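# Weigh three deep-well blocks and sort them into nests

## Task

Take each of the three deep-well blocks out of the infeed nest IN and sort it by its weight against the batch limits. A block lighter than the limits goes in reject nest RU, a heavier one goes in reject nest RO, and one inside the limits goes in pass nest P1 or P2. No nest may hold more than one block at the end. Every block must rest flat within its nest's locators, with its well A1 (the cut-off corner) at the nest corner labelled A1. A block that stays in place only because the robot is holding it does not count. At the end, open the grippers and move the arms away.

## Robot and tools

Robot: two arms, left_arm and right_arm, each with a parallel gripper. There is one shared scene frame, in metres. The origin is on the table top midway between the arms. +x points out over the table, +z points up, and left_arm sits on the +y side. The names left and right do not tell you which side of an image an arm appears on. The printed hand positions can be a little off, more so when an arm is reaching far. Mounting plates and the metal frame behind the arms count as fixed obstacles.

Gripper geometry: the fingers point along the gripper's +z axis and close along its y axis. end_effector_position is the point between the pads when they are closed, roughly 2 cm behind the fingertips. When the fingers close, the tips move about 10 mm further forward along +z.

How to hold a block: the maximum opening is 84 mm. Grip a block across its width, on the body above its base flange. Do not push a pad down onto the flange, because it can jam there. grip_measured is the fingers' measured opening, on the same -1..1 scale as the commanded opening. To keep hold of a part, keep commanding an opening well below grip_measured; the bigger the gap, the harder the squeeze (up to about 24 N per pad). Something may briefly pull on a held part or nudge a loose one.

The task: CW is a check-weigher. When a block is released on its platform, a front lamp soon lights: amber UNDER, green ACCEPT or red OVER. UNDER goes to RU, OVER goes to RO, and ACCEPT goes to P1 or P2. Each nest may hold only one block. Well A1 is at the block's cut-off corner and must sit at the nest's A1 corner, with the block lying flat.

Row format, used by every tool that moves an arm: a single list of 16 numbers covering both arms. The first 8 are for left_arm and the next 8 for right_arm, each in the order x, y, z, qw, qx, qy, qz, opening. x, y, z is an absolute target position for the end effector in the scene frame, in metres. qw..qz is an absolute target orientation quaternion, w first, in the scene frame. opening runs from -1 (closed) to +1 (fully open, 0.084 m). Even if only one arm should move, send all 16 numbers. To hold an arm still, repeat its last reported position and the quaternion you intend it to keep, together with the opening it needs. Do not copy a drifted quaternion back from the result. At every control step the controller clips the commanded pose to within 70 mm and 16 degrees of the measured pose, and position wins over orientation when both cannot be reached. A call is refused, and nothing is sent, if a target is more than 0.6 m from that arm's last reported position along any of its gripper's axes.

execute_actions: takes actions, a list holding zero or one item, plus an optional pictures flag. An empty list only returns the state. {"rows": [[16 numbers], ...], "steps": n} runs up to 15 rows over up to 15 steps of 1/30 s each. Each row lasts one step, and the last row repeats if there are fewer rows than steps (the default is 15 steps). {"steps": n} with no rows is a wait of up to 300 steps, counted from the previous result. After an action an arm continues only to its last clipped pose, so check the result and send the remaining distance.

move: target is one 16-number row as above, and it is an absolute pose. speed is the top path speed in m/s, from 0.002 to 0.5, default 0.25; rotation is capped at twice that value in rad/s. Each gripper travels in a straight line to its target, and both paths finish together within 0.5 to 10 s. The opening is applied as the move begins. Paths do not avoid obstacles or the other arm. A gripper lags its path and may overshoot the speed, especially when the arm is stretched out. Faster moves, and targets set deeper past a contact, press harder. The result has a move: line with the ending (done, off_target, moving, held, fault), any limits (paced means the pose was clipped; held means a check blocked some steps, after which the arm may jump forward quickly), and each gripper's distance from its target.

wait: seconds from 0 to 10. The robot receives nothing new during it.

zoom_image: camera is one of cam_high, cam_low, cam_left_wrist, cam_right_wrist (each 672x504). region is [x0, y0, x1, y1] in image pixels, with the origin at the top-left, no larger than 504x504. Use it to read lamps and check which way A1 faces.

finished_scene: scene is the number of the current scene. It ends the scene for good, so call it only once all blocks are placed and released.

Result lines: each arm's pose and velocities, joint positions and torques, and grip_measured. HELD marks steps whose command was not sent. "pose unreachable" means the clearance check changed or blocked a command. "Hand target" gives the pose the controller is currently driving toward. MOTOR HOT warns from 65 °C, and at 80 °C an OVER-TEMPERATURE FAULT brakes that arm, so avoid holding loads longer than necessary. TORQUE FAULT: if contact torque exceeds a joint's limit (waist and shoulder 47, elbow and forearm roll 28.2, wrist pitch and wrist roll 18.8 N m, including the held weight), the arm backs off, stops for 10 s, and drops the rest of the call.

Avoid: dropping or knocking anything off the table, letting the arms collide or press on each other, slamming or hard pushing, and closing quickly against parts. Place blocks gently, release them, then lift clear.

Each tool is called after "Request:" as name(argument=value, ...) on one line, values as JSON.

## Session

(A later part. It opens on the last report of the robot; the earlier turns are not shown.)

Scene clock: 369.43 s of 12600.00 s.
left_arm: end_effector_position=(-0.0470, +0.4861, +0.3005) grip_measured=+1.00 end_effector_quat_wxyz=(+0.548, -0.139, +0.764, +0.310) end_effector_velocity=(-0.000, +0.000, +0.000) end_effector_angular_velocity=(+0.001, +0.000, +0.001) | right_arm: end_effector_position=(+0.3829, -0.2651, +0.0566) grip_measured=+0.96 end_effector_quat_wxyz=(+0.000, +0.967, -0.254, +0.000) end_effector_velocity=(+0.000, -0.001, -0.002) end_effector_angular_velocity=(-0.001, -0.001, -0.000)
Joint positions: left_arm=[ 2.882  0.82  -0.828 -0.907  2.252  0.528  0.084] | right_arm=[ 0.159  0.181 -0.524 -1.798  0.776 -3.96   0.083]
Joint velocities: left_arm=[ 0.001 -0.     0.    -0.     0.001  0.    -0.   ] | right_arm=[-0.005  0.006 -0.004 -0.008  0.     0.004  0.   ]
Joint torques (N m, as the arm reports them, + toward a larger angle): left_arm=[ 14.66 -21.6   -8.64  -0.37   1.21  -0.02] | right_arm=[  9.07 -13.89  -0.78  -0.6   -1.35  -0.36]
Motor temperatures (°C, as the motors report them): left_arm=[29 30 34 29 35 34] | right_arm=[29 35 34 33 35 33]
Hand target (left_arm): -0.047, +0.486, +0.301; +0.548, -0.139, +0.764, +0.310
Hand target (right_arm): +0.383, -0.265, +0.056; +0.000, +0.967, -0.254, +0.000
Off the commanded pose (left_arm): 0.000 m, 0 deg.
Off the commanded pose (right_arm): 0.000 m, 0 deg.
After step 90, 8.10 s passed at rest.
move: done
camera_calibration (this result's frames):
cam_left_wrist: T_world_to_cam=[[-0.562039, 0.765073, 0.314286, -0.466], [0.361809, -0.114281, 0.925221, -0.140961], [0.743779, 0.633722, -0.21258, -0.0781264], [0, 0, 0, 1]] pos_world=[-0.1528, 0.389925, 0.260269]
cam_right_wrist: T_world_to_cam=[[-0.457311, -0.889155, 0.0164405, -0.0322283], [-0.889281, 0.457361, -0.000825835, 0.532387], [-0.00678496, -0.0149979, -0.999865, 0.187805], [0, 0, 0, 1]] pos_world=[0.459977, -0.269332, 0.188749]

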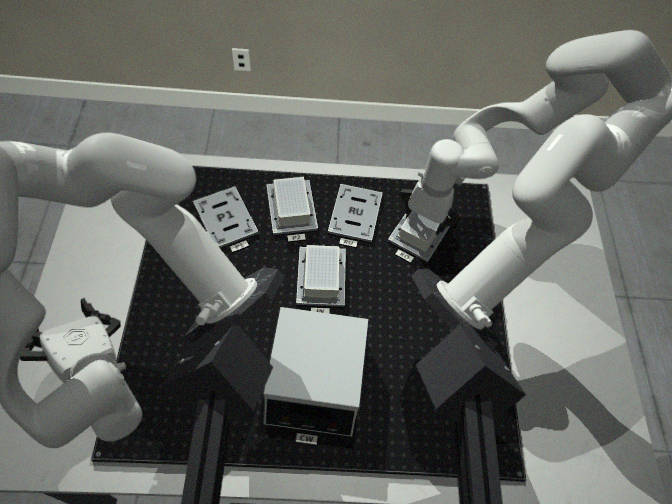

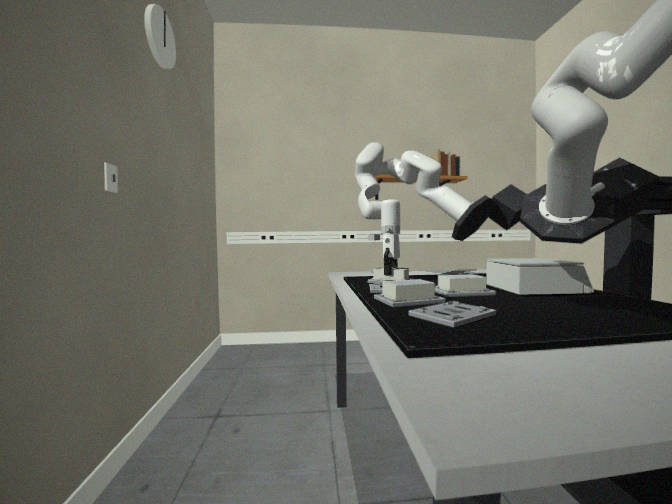

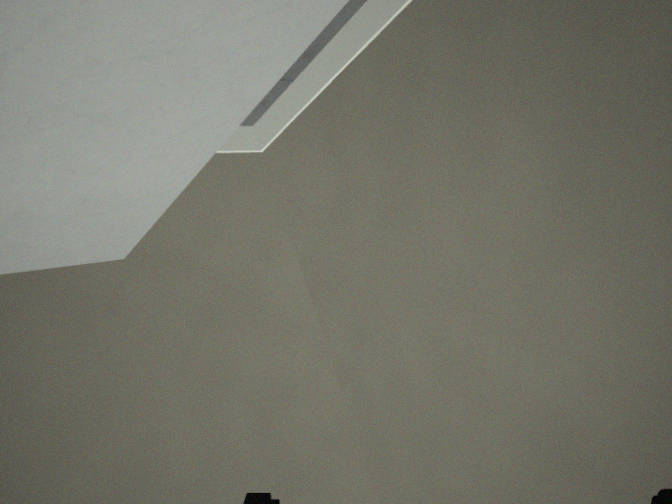

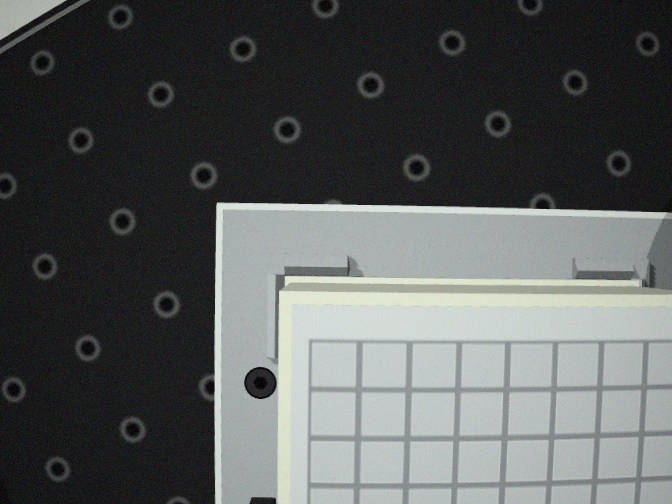

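Request:
move(target=[-0.047,0.4861,0.3005,0.548,-0.139,0.764,0.310,1,0.3829,-0.2651,0.0558,0,0.9673,-0.2538,0,0.2], speed=0.004)

Request:
move(target=[-0.047,0.4861,0.3005,0.548,-0.139,0.764,0.310,1,0.3829,-0.2651,0.0558,0,0.9673,-0.2538,0,1], speed=0.004)

Request:
move(target=[-0.047,0.4861,0.3005,0.548,-0.139,0.764,0.310,1,0.3829,-0.2651,0.11,0,0.9673,-0.2538,0,1], speed=0.03)

Request:
move(target=[-0.047,0.4861,0.3005,0.548,-0.139,0.764,0.310,1,0.221,0.0019,0.11,0,1,0.0087,0,1], speed=0.12)

Request:
move(target=[-0.047,0.4861,0.3005,0.548,-0.139,0.764,0.310,1,0.221,0.0019,0.0828,0,1,0.0087,0,1], speed=0.02)

Scene clock: 384.97 s of 12600.00 s.
left_arm: end_effector_position=(-0.0470, +0.4861, +0.3005) grip_measured=+1.00 end_effector_quat_wxyz=(+0.548, -0.139, +0.764, +0.310) end_effector_velocity=(-0.000, -0.000, +0.000) end_effector_angular_velocity=(+0.000, -0.000, +0.001) | right_arm: end_effector_position=(+0.3829, -0.2651, +0.0558) grip_measured=+0.96 end_effector_quat_wxyz=(+0.000, +0.967, -0.254, +0.000) end_effector_velocity=(-0.000, -0.001, -0.001) end_effector_angular_velocity=(-0.001, +0.002, -0.002)
Joint positions: left_arm=[ 2.882  0.82  -0.828 -0.907  2.252  0.528  0.084] | right_arm=[ 0.157  0.184 -0.526 -1.8    0.776 -3.958  0.083]
Joint velocities: left_arm=[ 0.001  0.     0.    -0.     0.    -0.    -0.   ] | right_arm=[-0.003  0.001 -0.001 -0.    -0.     0.001 -0.   ]
Joint torques (N m, as the arm reports them, + toward a larger angle): left_arm=[ 14.46 -21.46  -8.45  -0.11   1.26   0.14] | right_arm=[  9.54 -14.08  -0.68  -0.75  -1.46  -0.16]
Motor temperatures (°C, as the motors report them): left_arm=[29 30 34 29 35 34] | right_arm=[29 35 34 33 35 33]
Hand target (left_arm): -0.047, +0.486, +0.301; +0.548, -0.139, +0.764, +0.310
Hand target (right_arm): +0.383, -0.265, +0.056; +0.000, +0.967, -0.254, +0.000
Off the commanded pose (left_arm): 0.000 m, 0 deg.
Off the commanded pose (right_arm): 0.000 m, 0 deg.
After step 90, 11.83 s passed at rest.
move: done
camera_calibration (this result's frames):
cam_left_wrist: T_world_to_cam=[[-0.562039, 0.765073, 0.314286, -0.466], [0.361809, -0.114281, 0.925221, -0.140961], [0.743779, 0.633722, -0.21258, -0.0781265], [0, 0, 0, 1]] pos_world=[-0.1528, 0.389925, 0.260269]
cam_right_wrist: T_world_to_cam=[[-0.457368, -0.889126, 0.0164136, -0.0321638], [-0.889251, 0.457418, -0.000749743, 0.532363], [-0.00684127, -0.0149387, -0.999865, 0.18704], [0, 0, 0, 1]] pos_world=[0.459973, -0.269316, 0.187942]

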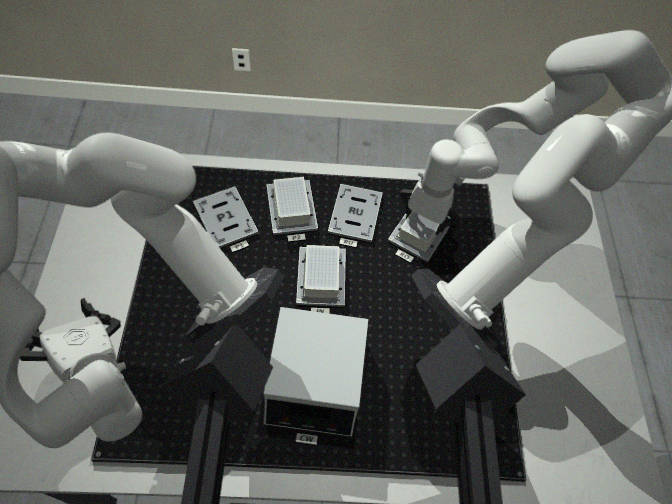

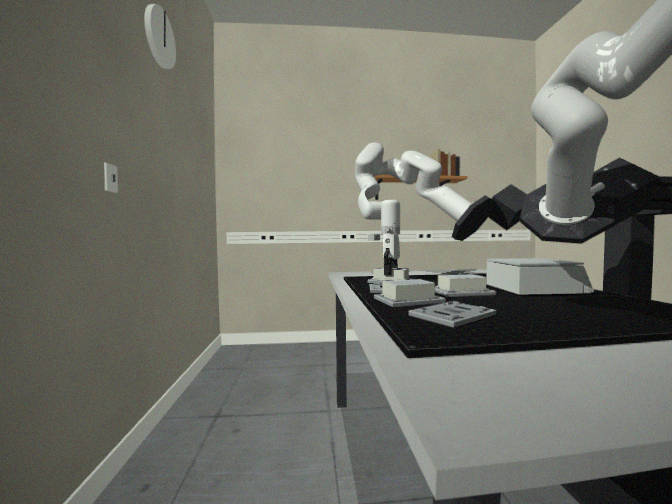

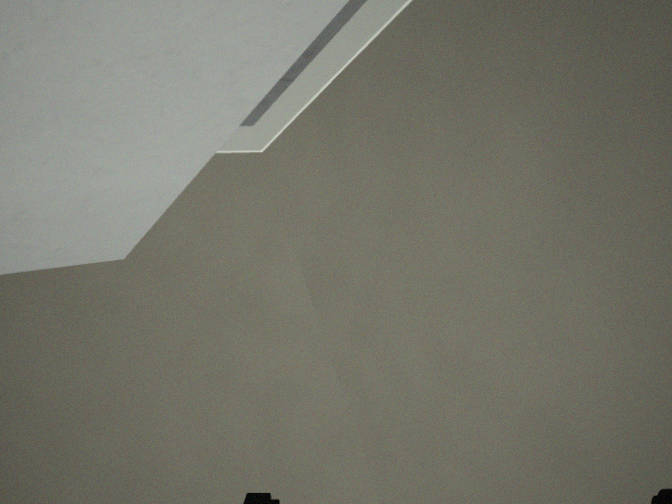

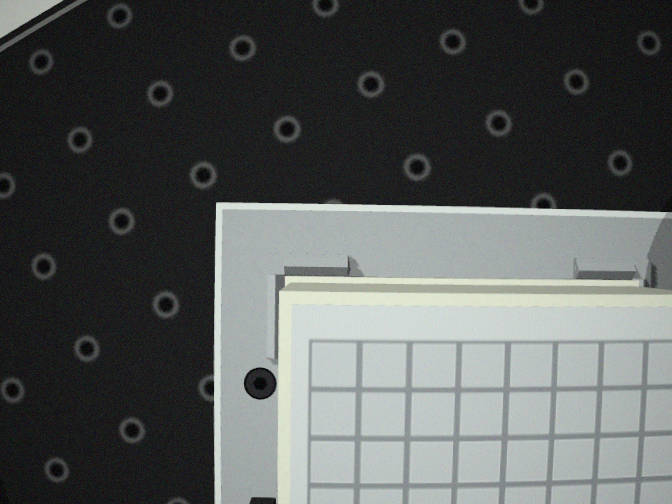

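Scene clock: 385.67 s of 12600.00 s.
left_arm: end_effector_position=(-0.0470, +0.4861, +0.3005) grip_measured=+1.00 end_effector_quat_wxyz=(+0.548, -0.139, +0.764, +0.310) end_effector_velocity=(-0.000, -0.000, -0.001) end_effector_angular_velocity=(-0.002, +0.001, -0.001) | right_arm: end_effector_position=(+0.3829, -0.2651, +0.0558) grip_measured=+1.00 end_effector_quat_wxyz=(-0.000, +0.967, -0.254, +0.000) end_effector_velocity=(-0.000, +0.001, +0.000) end_effector_angular_velocity=(+0.002, +0.000, +0.001)
Joint positions: left_arm=[ 2.882  0.82  -0.828 -0.907  2.252  0.528  0.084] | right_arm=[ 0.157  0.184 -0.526 -1.8    0.776 -3.958  0.084]
Joint velocities: left_arm=[-0.001  0.    -0.     0.    -0.002 -0.     0.   ] | right_arm=[ 0.001  0.001  0.     0.    -0.001  0.     0.   ]
Joint torques (N m, as the arm reports them, + toward a larger angle): left_arm=[ 14.62 -21.76  -8.52  -0.38   1.18  -0.03] | right_arm=[  9.87 -13.41  -0.59  -0.86  -1.4   -0.24]
Motor temperatures (°C, as the motors report them): left_arm=[29 30 34 29 35 34] | right_arm=[29 35 34 33 35 33]
Hand target (left_arm): -0.047, +0.486, +0.301; +0.548, -0.139, +0.764, +0.310
Hand target (right_arm): +0.383, -0.265, +0.056; -0.000, +0.967, -0.254, +0.000
Off the commanded pose (left_arm): 0.000 m, 0 deg.
Off the commanded pose (right_arm): 0.000 m, 0 deg.
move: done
camera_calibration (this result's frames):
cam_left_wrist: T_world_to_cam=[[-0.562039, 0.765073, 0.314286, -0.466], [0.361809, -0.114281, 0.925221, -0.140961], [0.743779, 0.633722, -0.21258, -0.0781265], [0, 0, 0, 1]] pos_world=[-0.1528, 0.389925, 0.260269]
cam_right_wrist: T_world_to_cam=[[-0.45737, -0.889126, 0.0163708, -0.0321453], [-0.88925, 0.45742, -0.000755545, 0.532365], [-0.00681658, -0.0149033, -0.999866, 0.187027], [0, 0, 0, 1]] pos_world=[0.459978, -0.269308, 0.18793]

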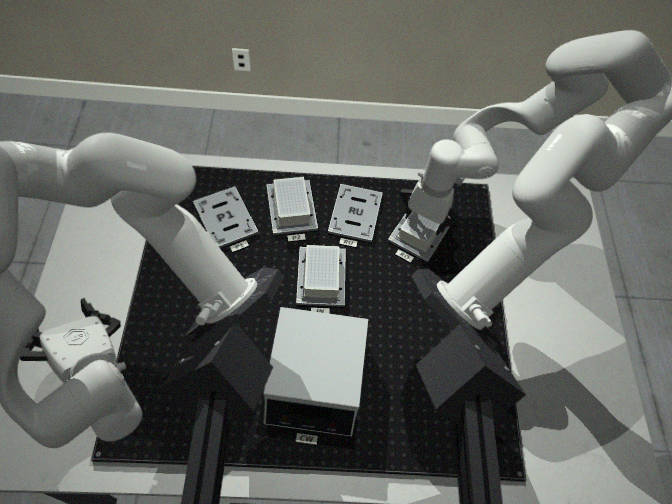

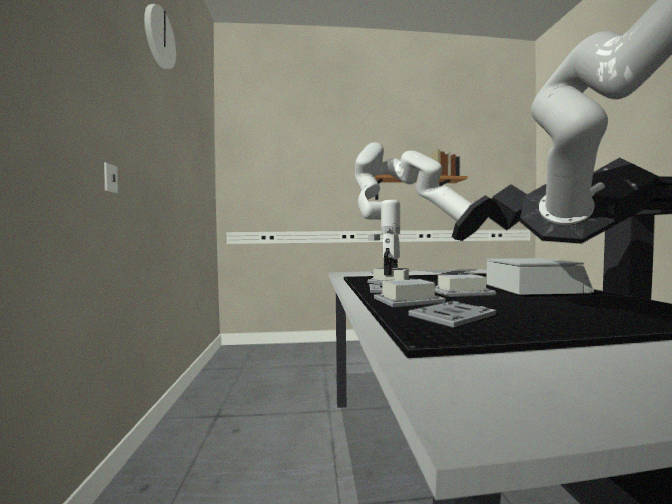

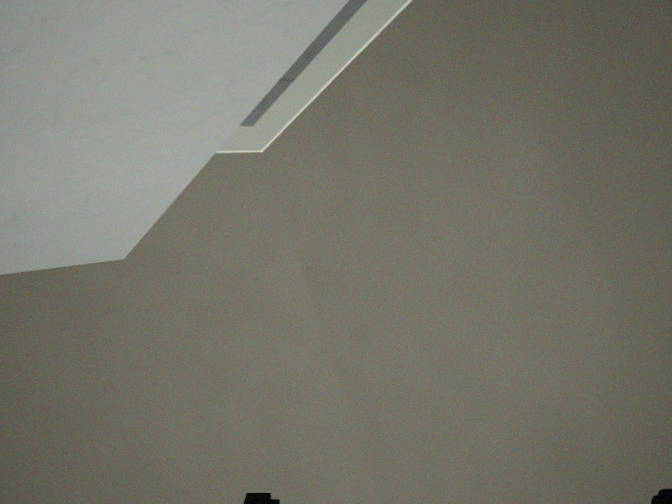

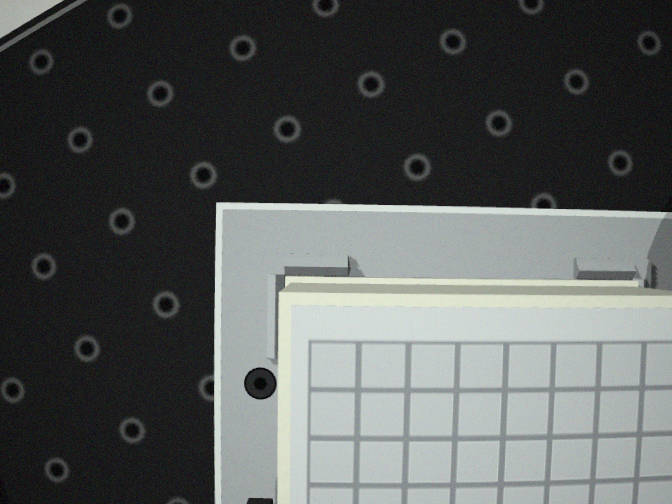

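Scene clock: 387.83 s of 12600.00 s.
left_arm: end_effector_position=(-0.0470, +0.4861, +0.3005) grip_measured=+1.00 end_effector_quat_wxyz=(+0.548, -0.139, +0.764, +0.310) end_effector_velocity=(+0.000, +0.000, +0.000) end_effector_angular_velocity=(+0.001, -0.001, -0.000) | right_arm: end_effector_position=(+0.3828, -0.2650, +0.1099) grip_measured=+1.00 end_effector_quat_wxyz=(-0.000, +0.967, -0.254, -0.000) end_effector_velocity=(-0.000, +0.000, +0.002) end_effector_angular_velocity=(+0.000, +0.001, +0.001)
Joint positions: left_arm=[ 2.882  0.82  -0.828 -0.907  2.252  0.528  0.084] | right_arm=[ 0.29   0.004 -0.426 -1.593  0.815 -4.077  0.084]
Joint velocities: left_arm=[-0.001  0.    -0.    -0.     0.001  0.     0.   ] | right_arm=[ 0.005 -0.006  0.003  0.009  0.001 -0.006 -0.   ]
Joint torques (N m, as the arm reports them, + toward a larger angle): left_arm=[ 14.62 -21.59  -8.57  -0.12   1.21   0.08] | right_arm=[  9.28 -10.93  -3.1   -0.93  -1.12  -0.22]
Motor temperatures (°C, as the motors report them): left_arm=[29 30 34 29 35 34] | right_arm=[29 35 34 33 35 33]
Hand target (left_arm): -0.047, +0.486, +0.300; +0.548, -0.139, +0.764, +0.310
Hand target (right_arm): +0.383, -0.265, +0.110; -0.000, +0.967, -0.254, -0.000
Off the commanded pose (left_arm): 0.000 m, 0 deg.
Off the commanded pose (right_arm): 0.000 m, 0 deg.
move: done
camera_calibration (this result's frames):
cam_left_wrist: T_world_to_cam=[[-0.562039, 0.765073, 0.314286, -0.465999], [0.361809, -0.114281, 0.925221, -0.140961], [0.743778, 0.633722, -0.21258, -0.0781266], [0, 0, 0, 1]] pos_world=[-0.1528, 0.389925, 0.260269]
cam_right_wrist: T_world_to_cam=[[-0.457513, -0.889051, 0.0164523, -0.0329634], [-0.889173, 0.457571, -0.00031784, 0.532208], [-0.00724552, -0.0147744, -0.999865, 0.241336], [0, 0, 0, 1]] pos_world=[0.459892, -0.269263, 0.242015]

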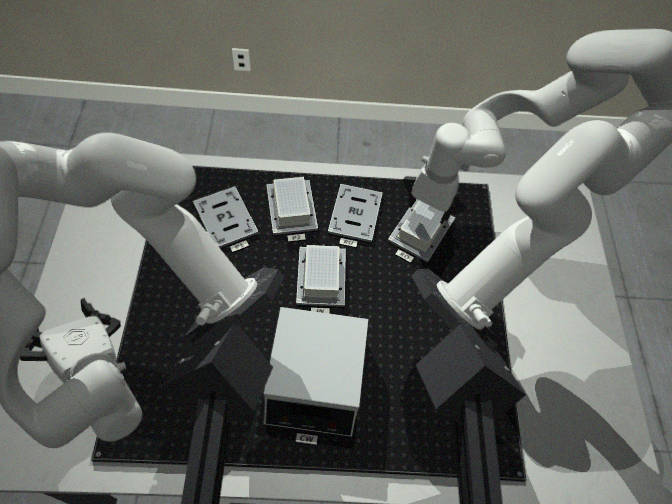

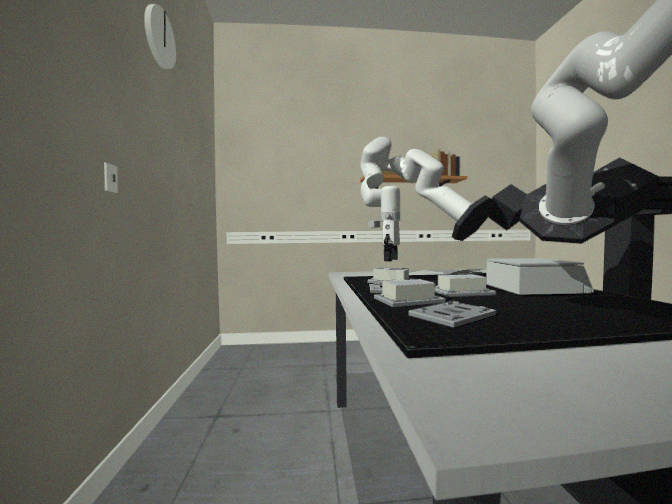

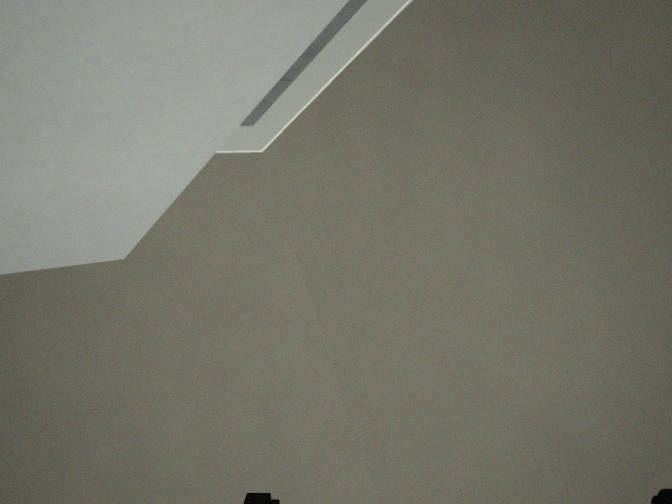

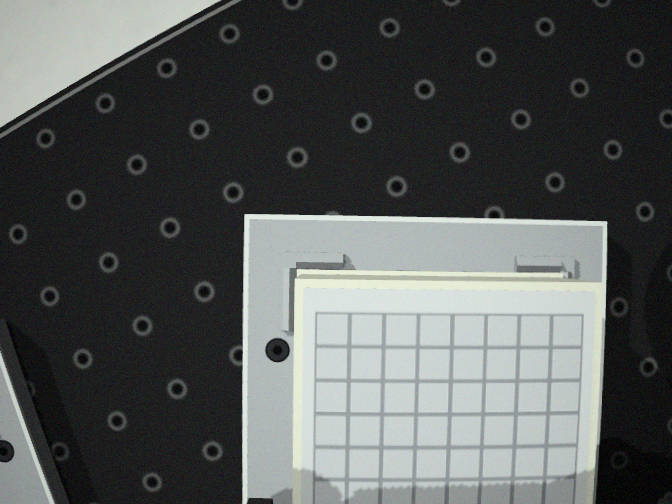

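Scene clock: 390.97 s of 12600.00 s.
left_arm: end_effector_position=(-0.0470, +0.4861, +0.3005) grip_measured=+1.00 end_effector_quat_wxyz=(+0.548, -0.139, +0.764, +0.310) end_effector_velocity=(-0.001, -0.000, -0.000) end_effector_angular_velocity=(+0.001, +0.004, +0.001) | right_arm: end_effector_position=(+0.2215, +0.0031, +0.1103) grip_measured=+1.00 end_effector_quat_wxyz=(-0.001, +1.000, +0.008, +0.000) end_effector_velocity=(-0.001, +0.001, -0.000) end_effector_angular_velocity=(-0.002, +0.001, +0.003)
Joint positions: left_arm=[ 2.882  0.82  -0.828 -0.907  2.252  0.528  0.084] | right_arm=[ 0.93   0.985 -0.967 -1.333  0.897 -4.035  0.084]
Joint velocities: left_arm=[ 0.001 -0.    -0.    -0.001 -0.002  0.001  0.   ] | right_arm=[ 0.002  0.006 -0.006  0.005  0.001 -0.004  0.   ]
Joint torques (N m, as the arm reports them, + toward a larger angle): left_arm=[ 14.52 -21.98  -8.52   0.13   1.09   0.2 ] | right_arm=[ 12.52 -17.48  -6.09  -0.24  -1.2    0.08]
Motor temperatures (°C, as the motors report them): left_arm=[29 30 34 29 35 34] | right_arm=[29 35 34 33 35 33]
Hand target (left_arm): -0.047, +0.486, +0.300; +0.548, -0.139, +0.764, +0.310
Hand target (right_arm): +0.221, +0.003, +0.110; -0.001, +1.000, +0.009, +0.000
Off the commanded pose (left_arm): 0.000 m, 0 deg.
Off the commanded pose (right_arm): 0.001 m, 0 deg.
move: done
camera_calibration (this result's frames):
cam_left_wrist: T_world_to_cam=[[-0.562039, 0.765073, 0.314286, -0.466], [0.361809, -0.114281, 0.925221, -0.140961], [0.743778, 0.633722, -0.21258, -0.0781266], [0, 0, 0, 1]] pos_world=[-0.1528, 0.389925, 0.260269]
cam_right_wrist: T_world_to_cam=[[0.0547232, -0.99841, 0.0134968, 0.0188131], [-0.9985, -0.0547436, -0.00114473, 0.292012], [0.00188177, -0.0134139, -0.999908, 0.242461], [0, 0, 0, 1]] pos_world=[0.290088, 0.0380213, 0.242519]

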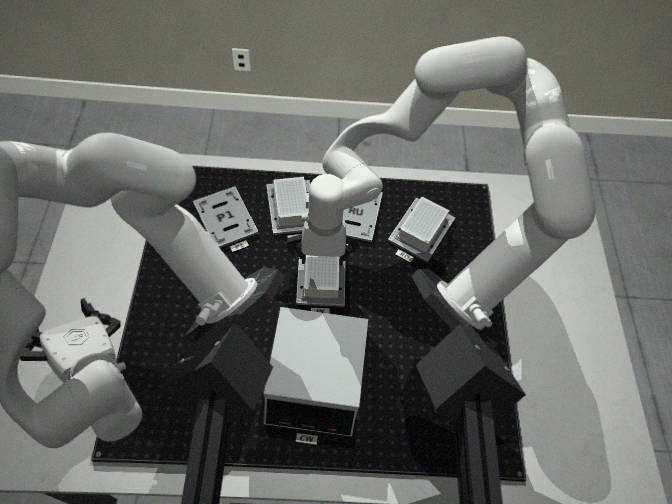

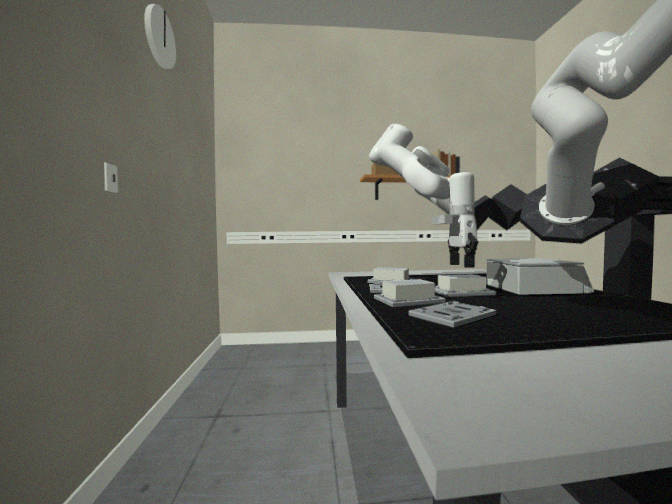

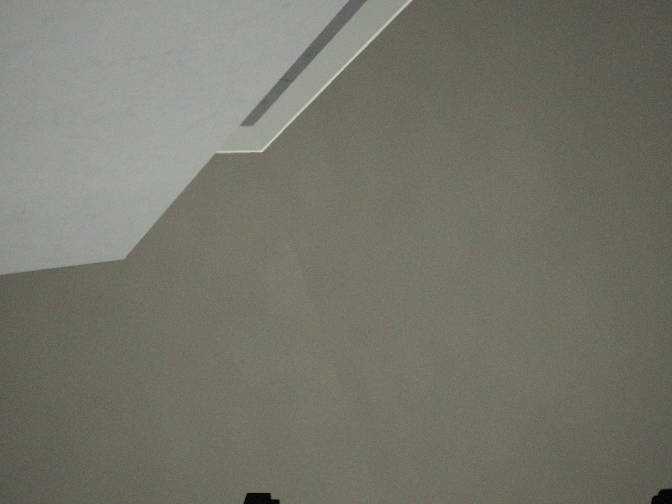

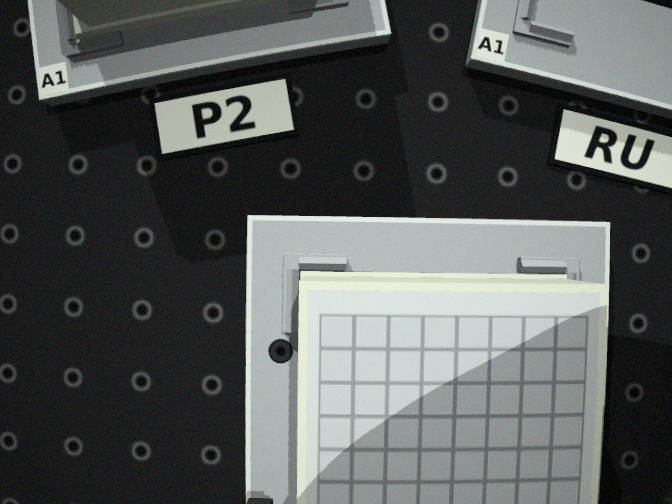

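Scene clock: 392.63 s of 12600.00 s.
left_arm: end_effector_position=(-0.0470, +0.4861, +0.3005) grip_measured=+1.00 end_effector_quat_wxyz=(+0.548, -0.139, +0.764, +0.310) end_effector_velocity=(-0.000, -0.000, -0.000) end_effector_angular_velocity=(-0.000, +0.002, +0.001) | right_arm: end_effector_position=(+0.2211, +0.0019, +0.0829) grip_measured=+1.00 end_effector_quat_wxyz=(+0.000, +1.000, +0.009, +0.000) end_effector_velocity=(+0.001, +0.001, -0.001) end_effector_angular_velocity=(+0.001, -0.000, -0.002)
Joint positions: left_arm=[ 2.882  0.82  -0.828 -0.907  2.252  0.528  0.084] | right_arm=[ 0.867  1.041 -0.997 -1.414  0.896 -4.004  0.084]
Joint velocities: left_arm=[ 0.001  0.     0.    -0.    -0.001  0.    -0.   ] | right_arm=[-0.004  0.003 -0.004 -0.005 -0.     0.003 -0.   ]
Joint torques (N m, as the arm reports them, + toward a larger angle): left_arm=[ 15.1  -21.54  -8.59  -0.17   1.14   0.17] | right_arm=[ 13.05 -16.85  -5.43  -0.43  -1.    -0.1 ]
Motor temperatures (°C, as the motors report them): left_arm=[29 30 34 29 35 34] | right_arm=[29 35 34 33 35 33]
Hand target (left_arm): -0.047, +0.486, +0.301; +0.548, -0.139, +0.764, +0.310
Hand target (right_arm): +0.221, +0.002, +0.083; +0.000, +1.000, +0.009, +0.000
Off the commanded pose (left_arm): 0.000 m, 0 deg.
Off the commanded pose (right_arm): 0.000 m, 0 deg.
move: done
camera_calibration (this result's frames):
cam_left_wrist: T_world_to_cam=[[-0.562039, 0.765073, 0.314286, -0.466], [0.361809, -0.114281, 0.925221, -0.140961], [0.743779, 0.633722, -0.21258, -0.0781264], [0, 0, 0, 1]] pos_world=[-0.1528, 0.389925, 0.260269]
cam_right_wrist: T_world_to_cam=[[0.0554235, -0.998327, 0.0164578, 0.0176064], [-0.998461, -0.0554453, -0.000873618, 0.291456], [0.00178467, -0.0163841, -0.999864, 0.215123], [0, 0, 0, 1]] pos_world=[0.289648, 0.0372614, 0.215058]

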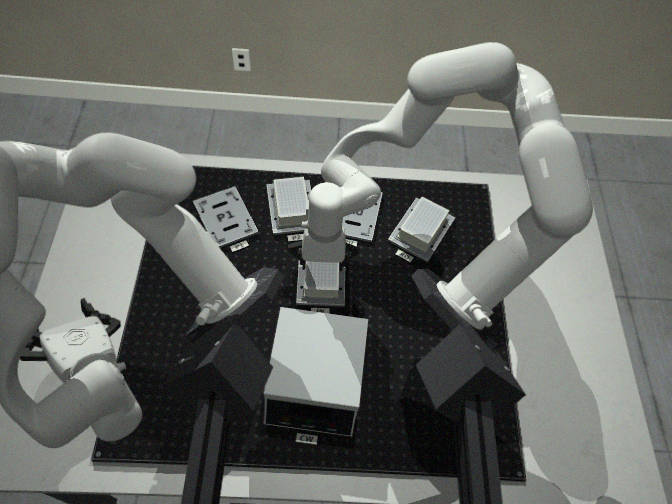

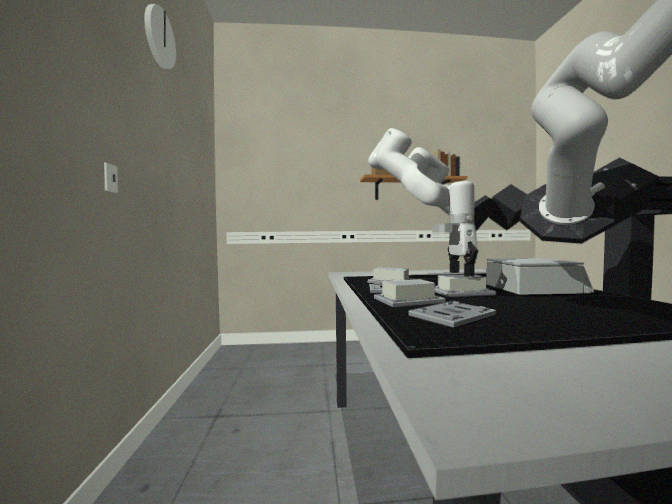

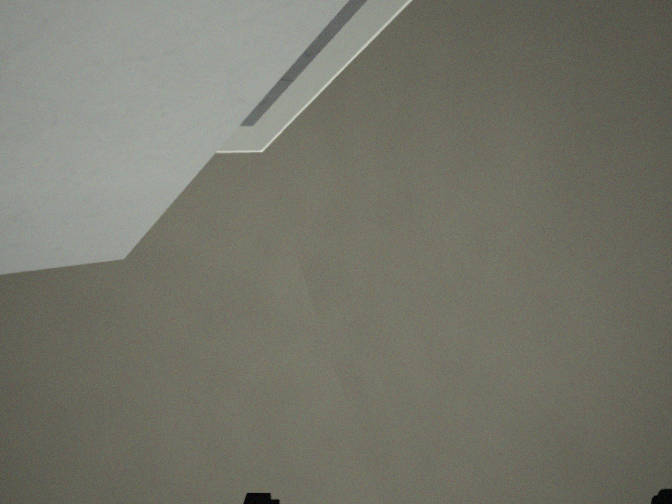

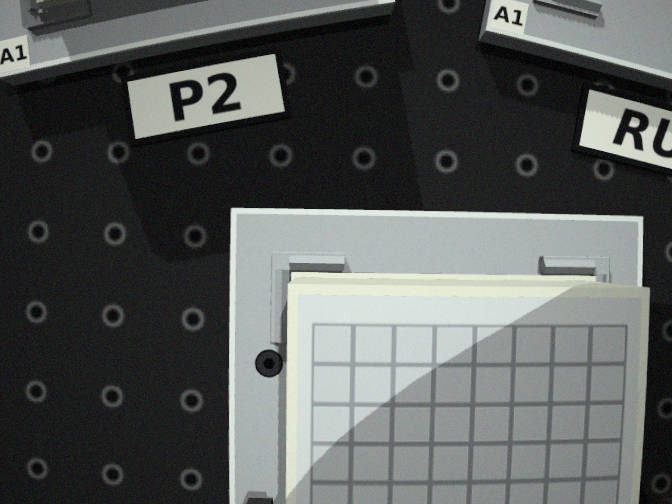

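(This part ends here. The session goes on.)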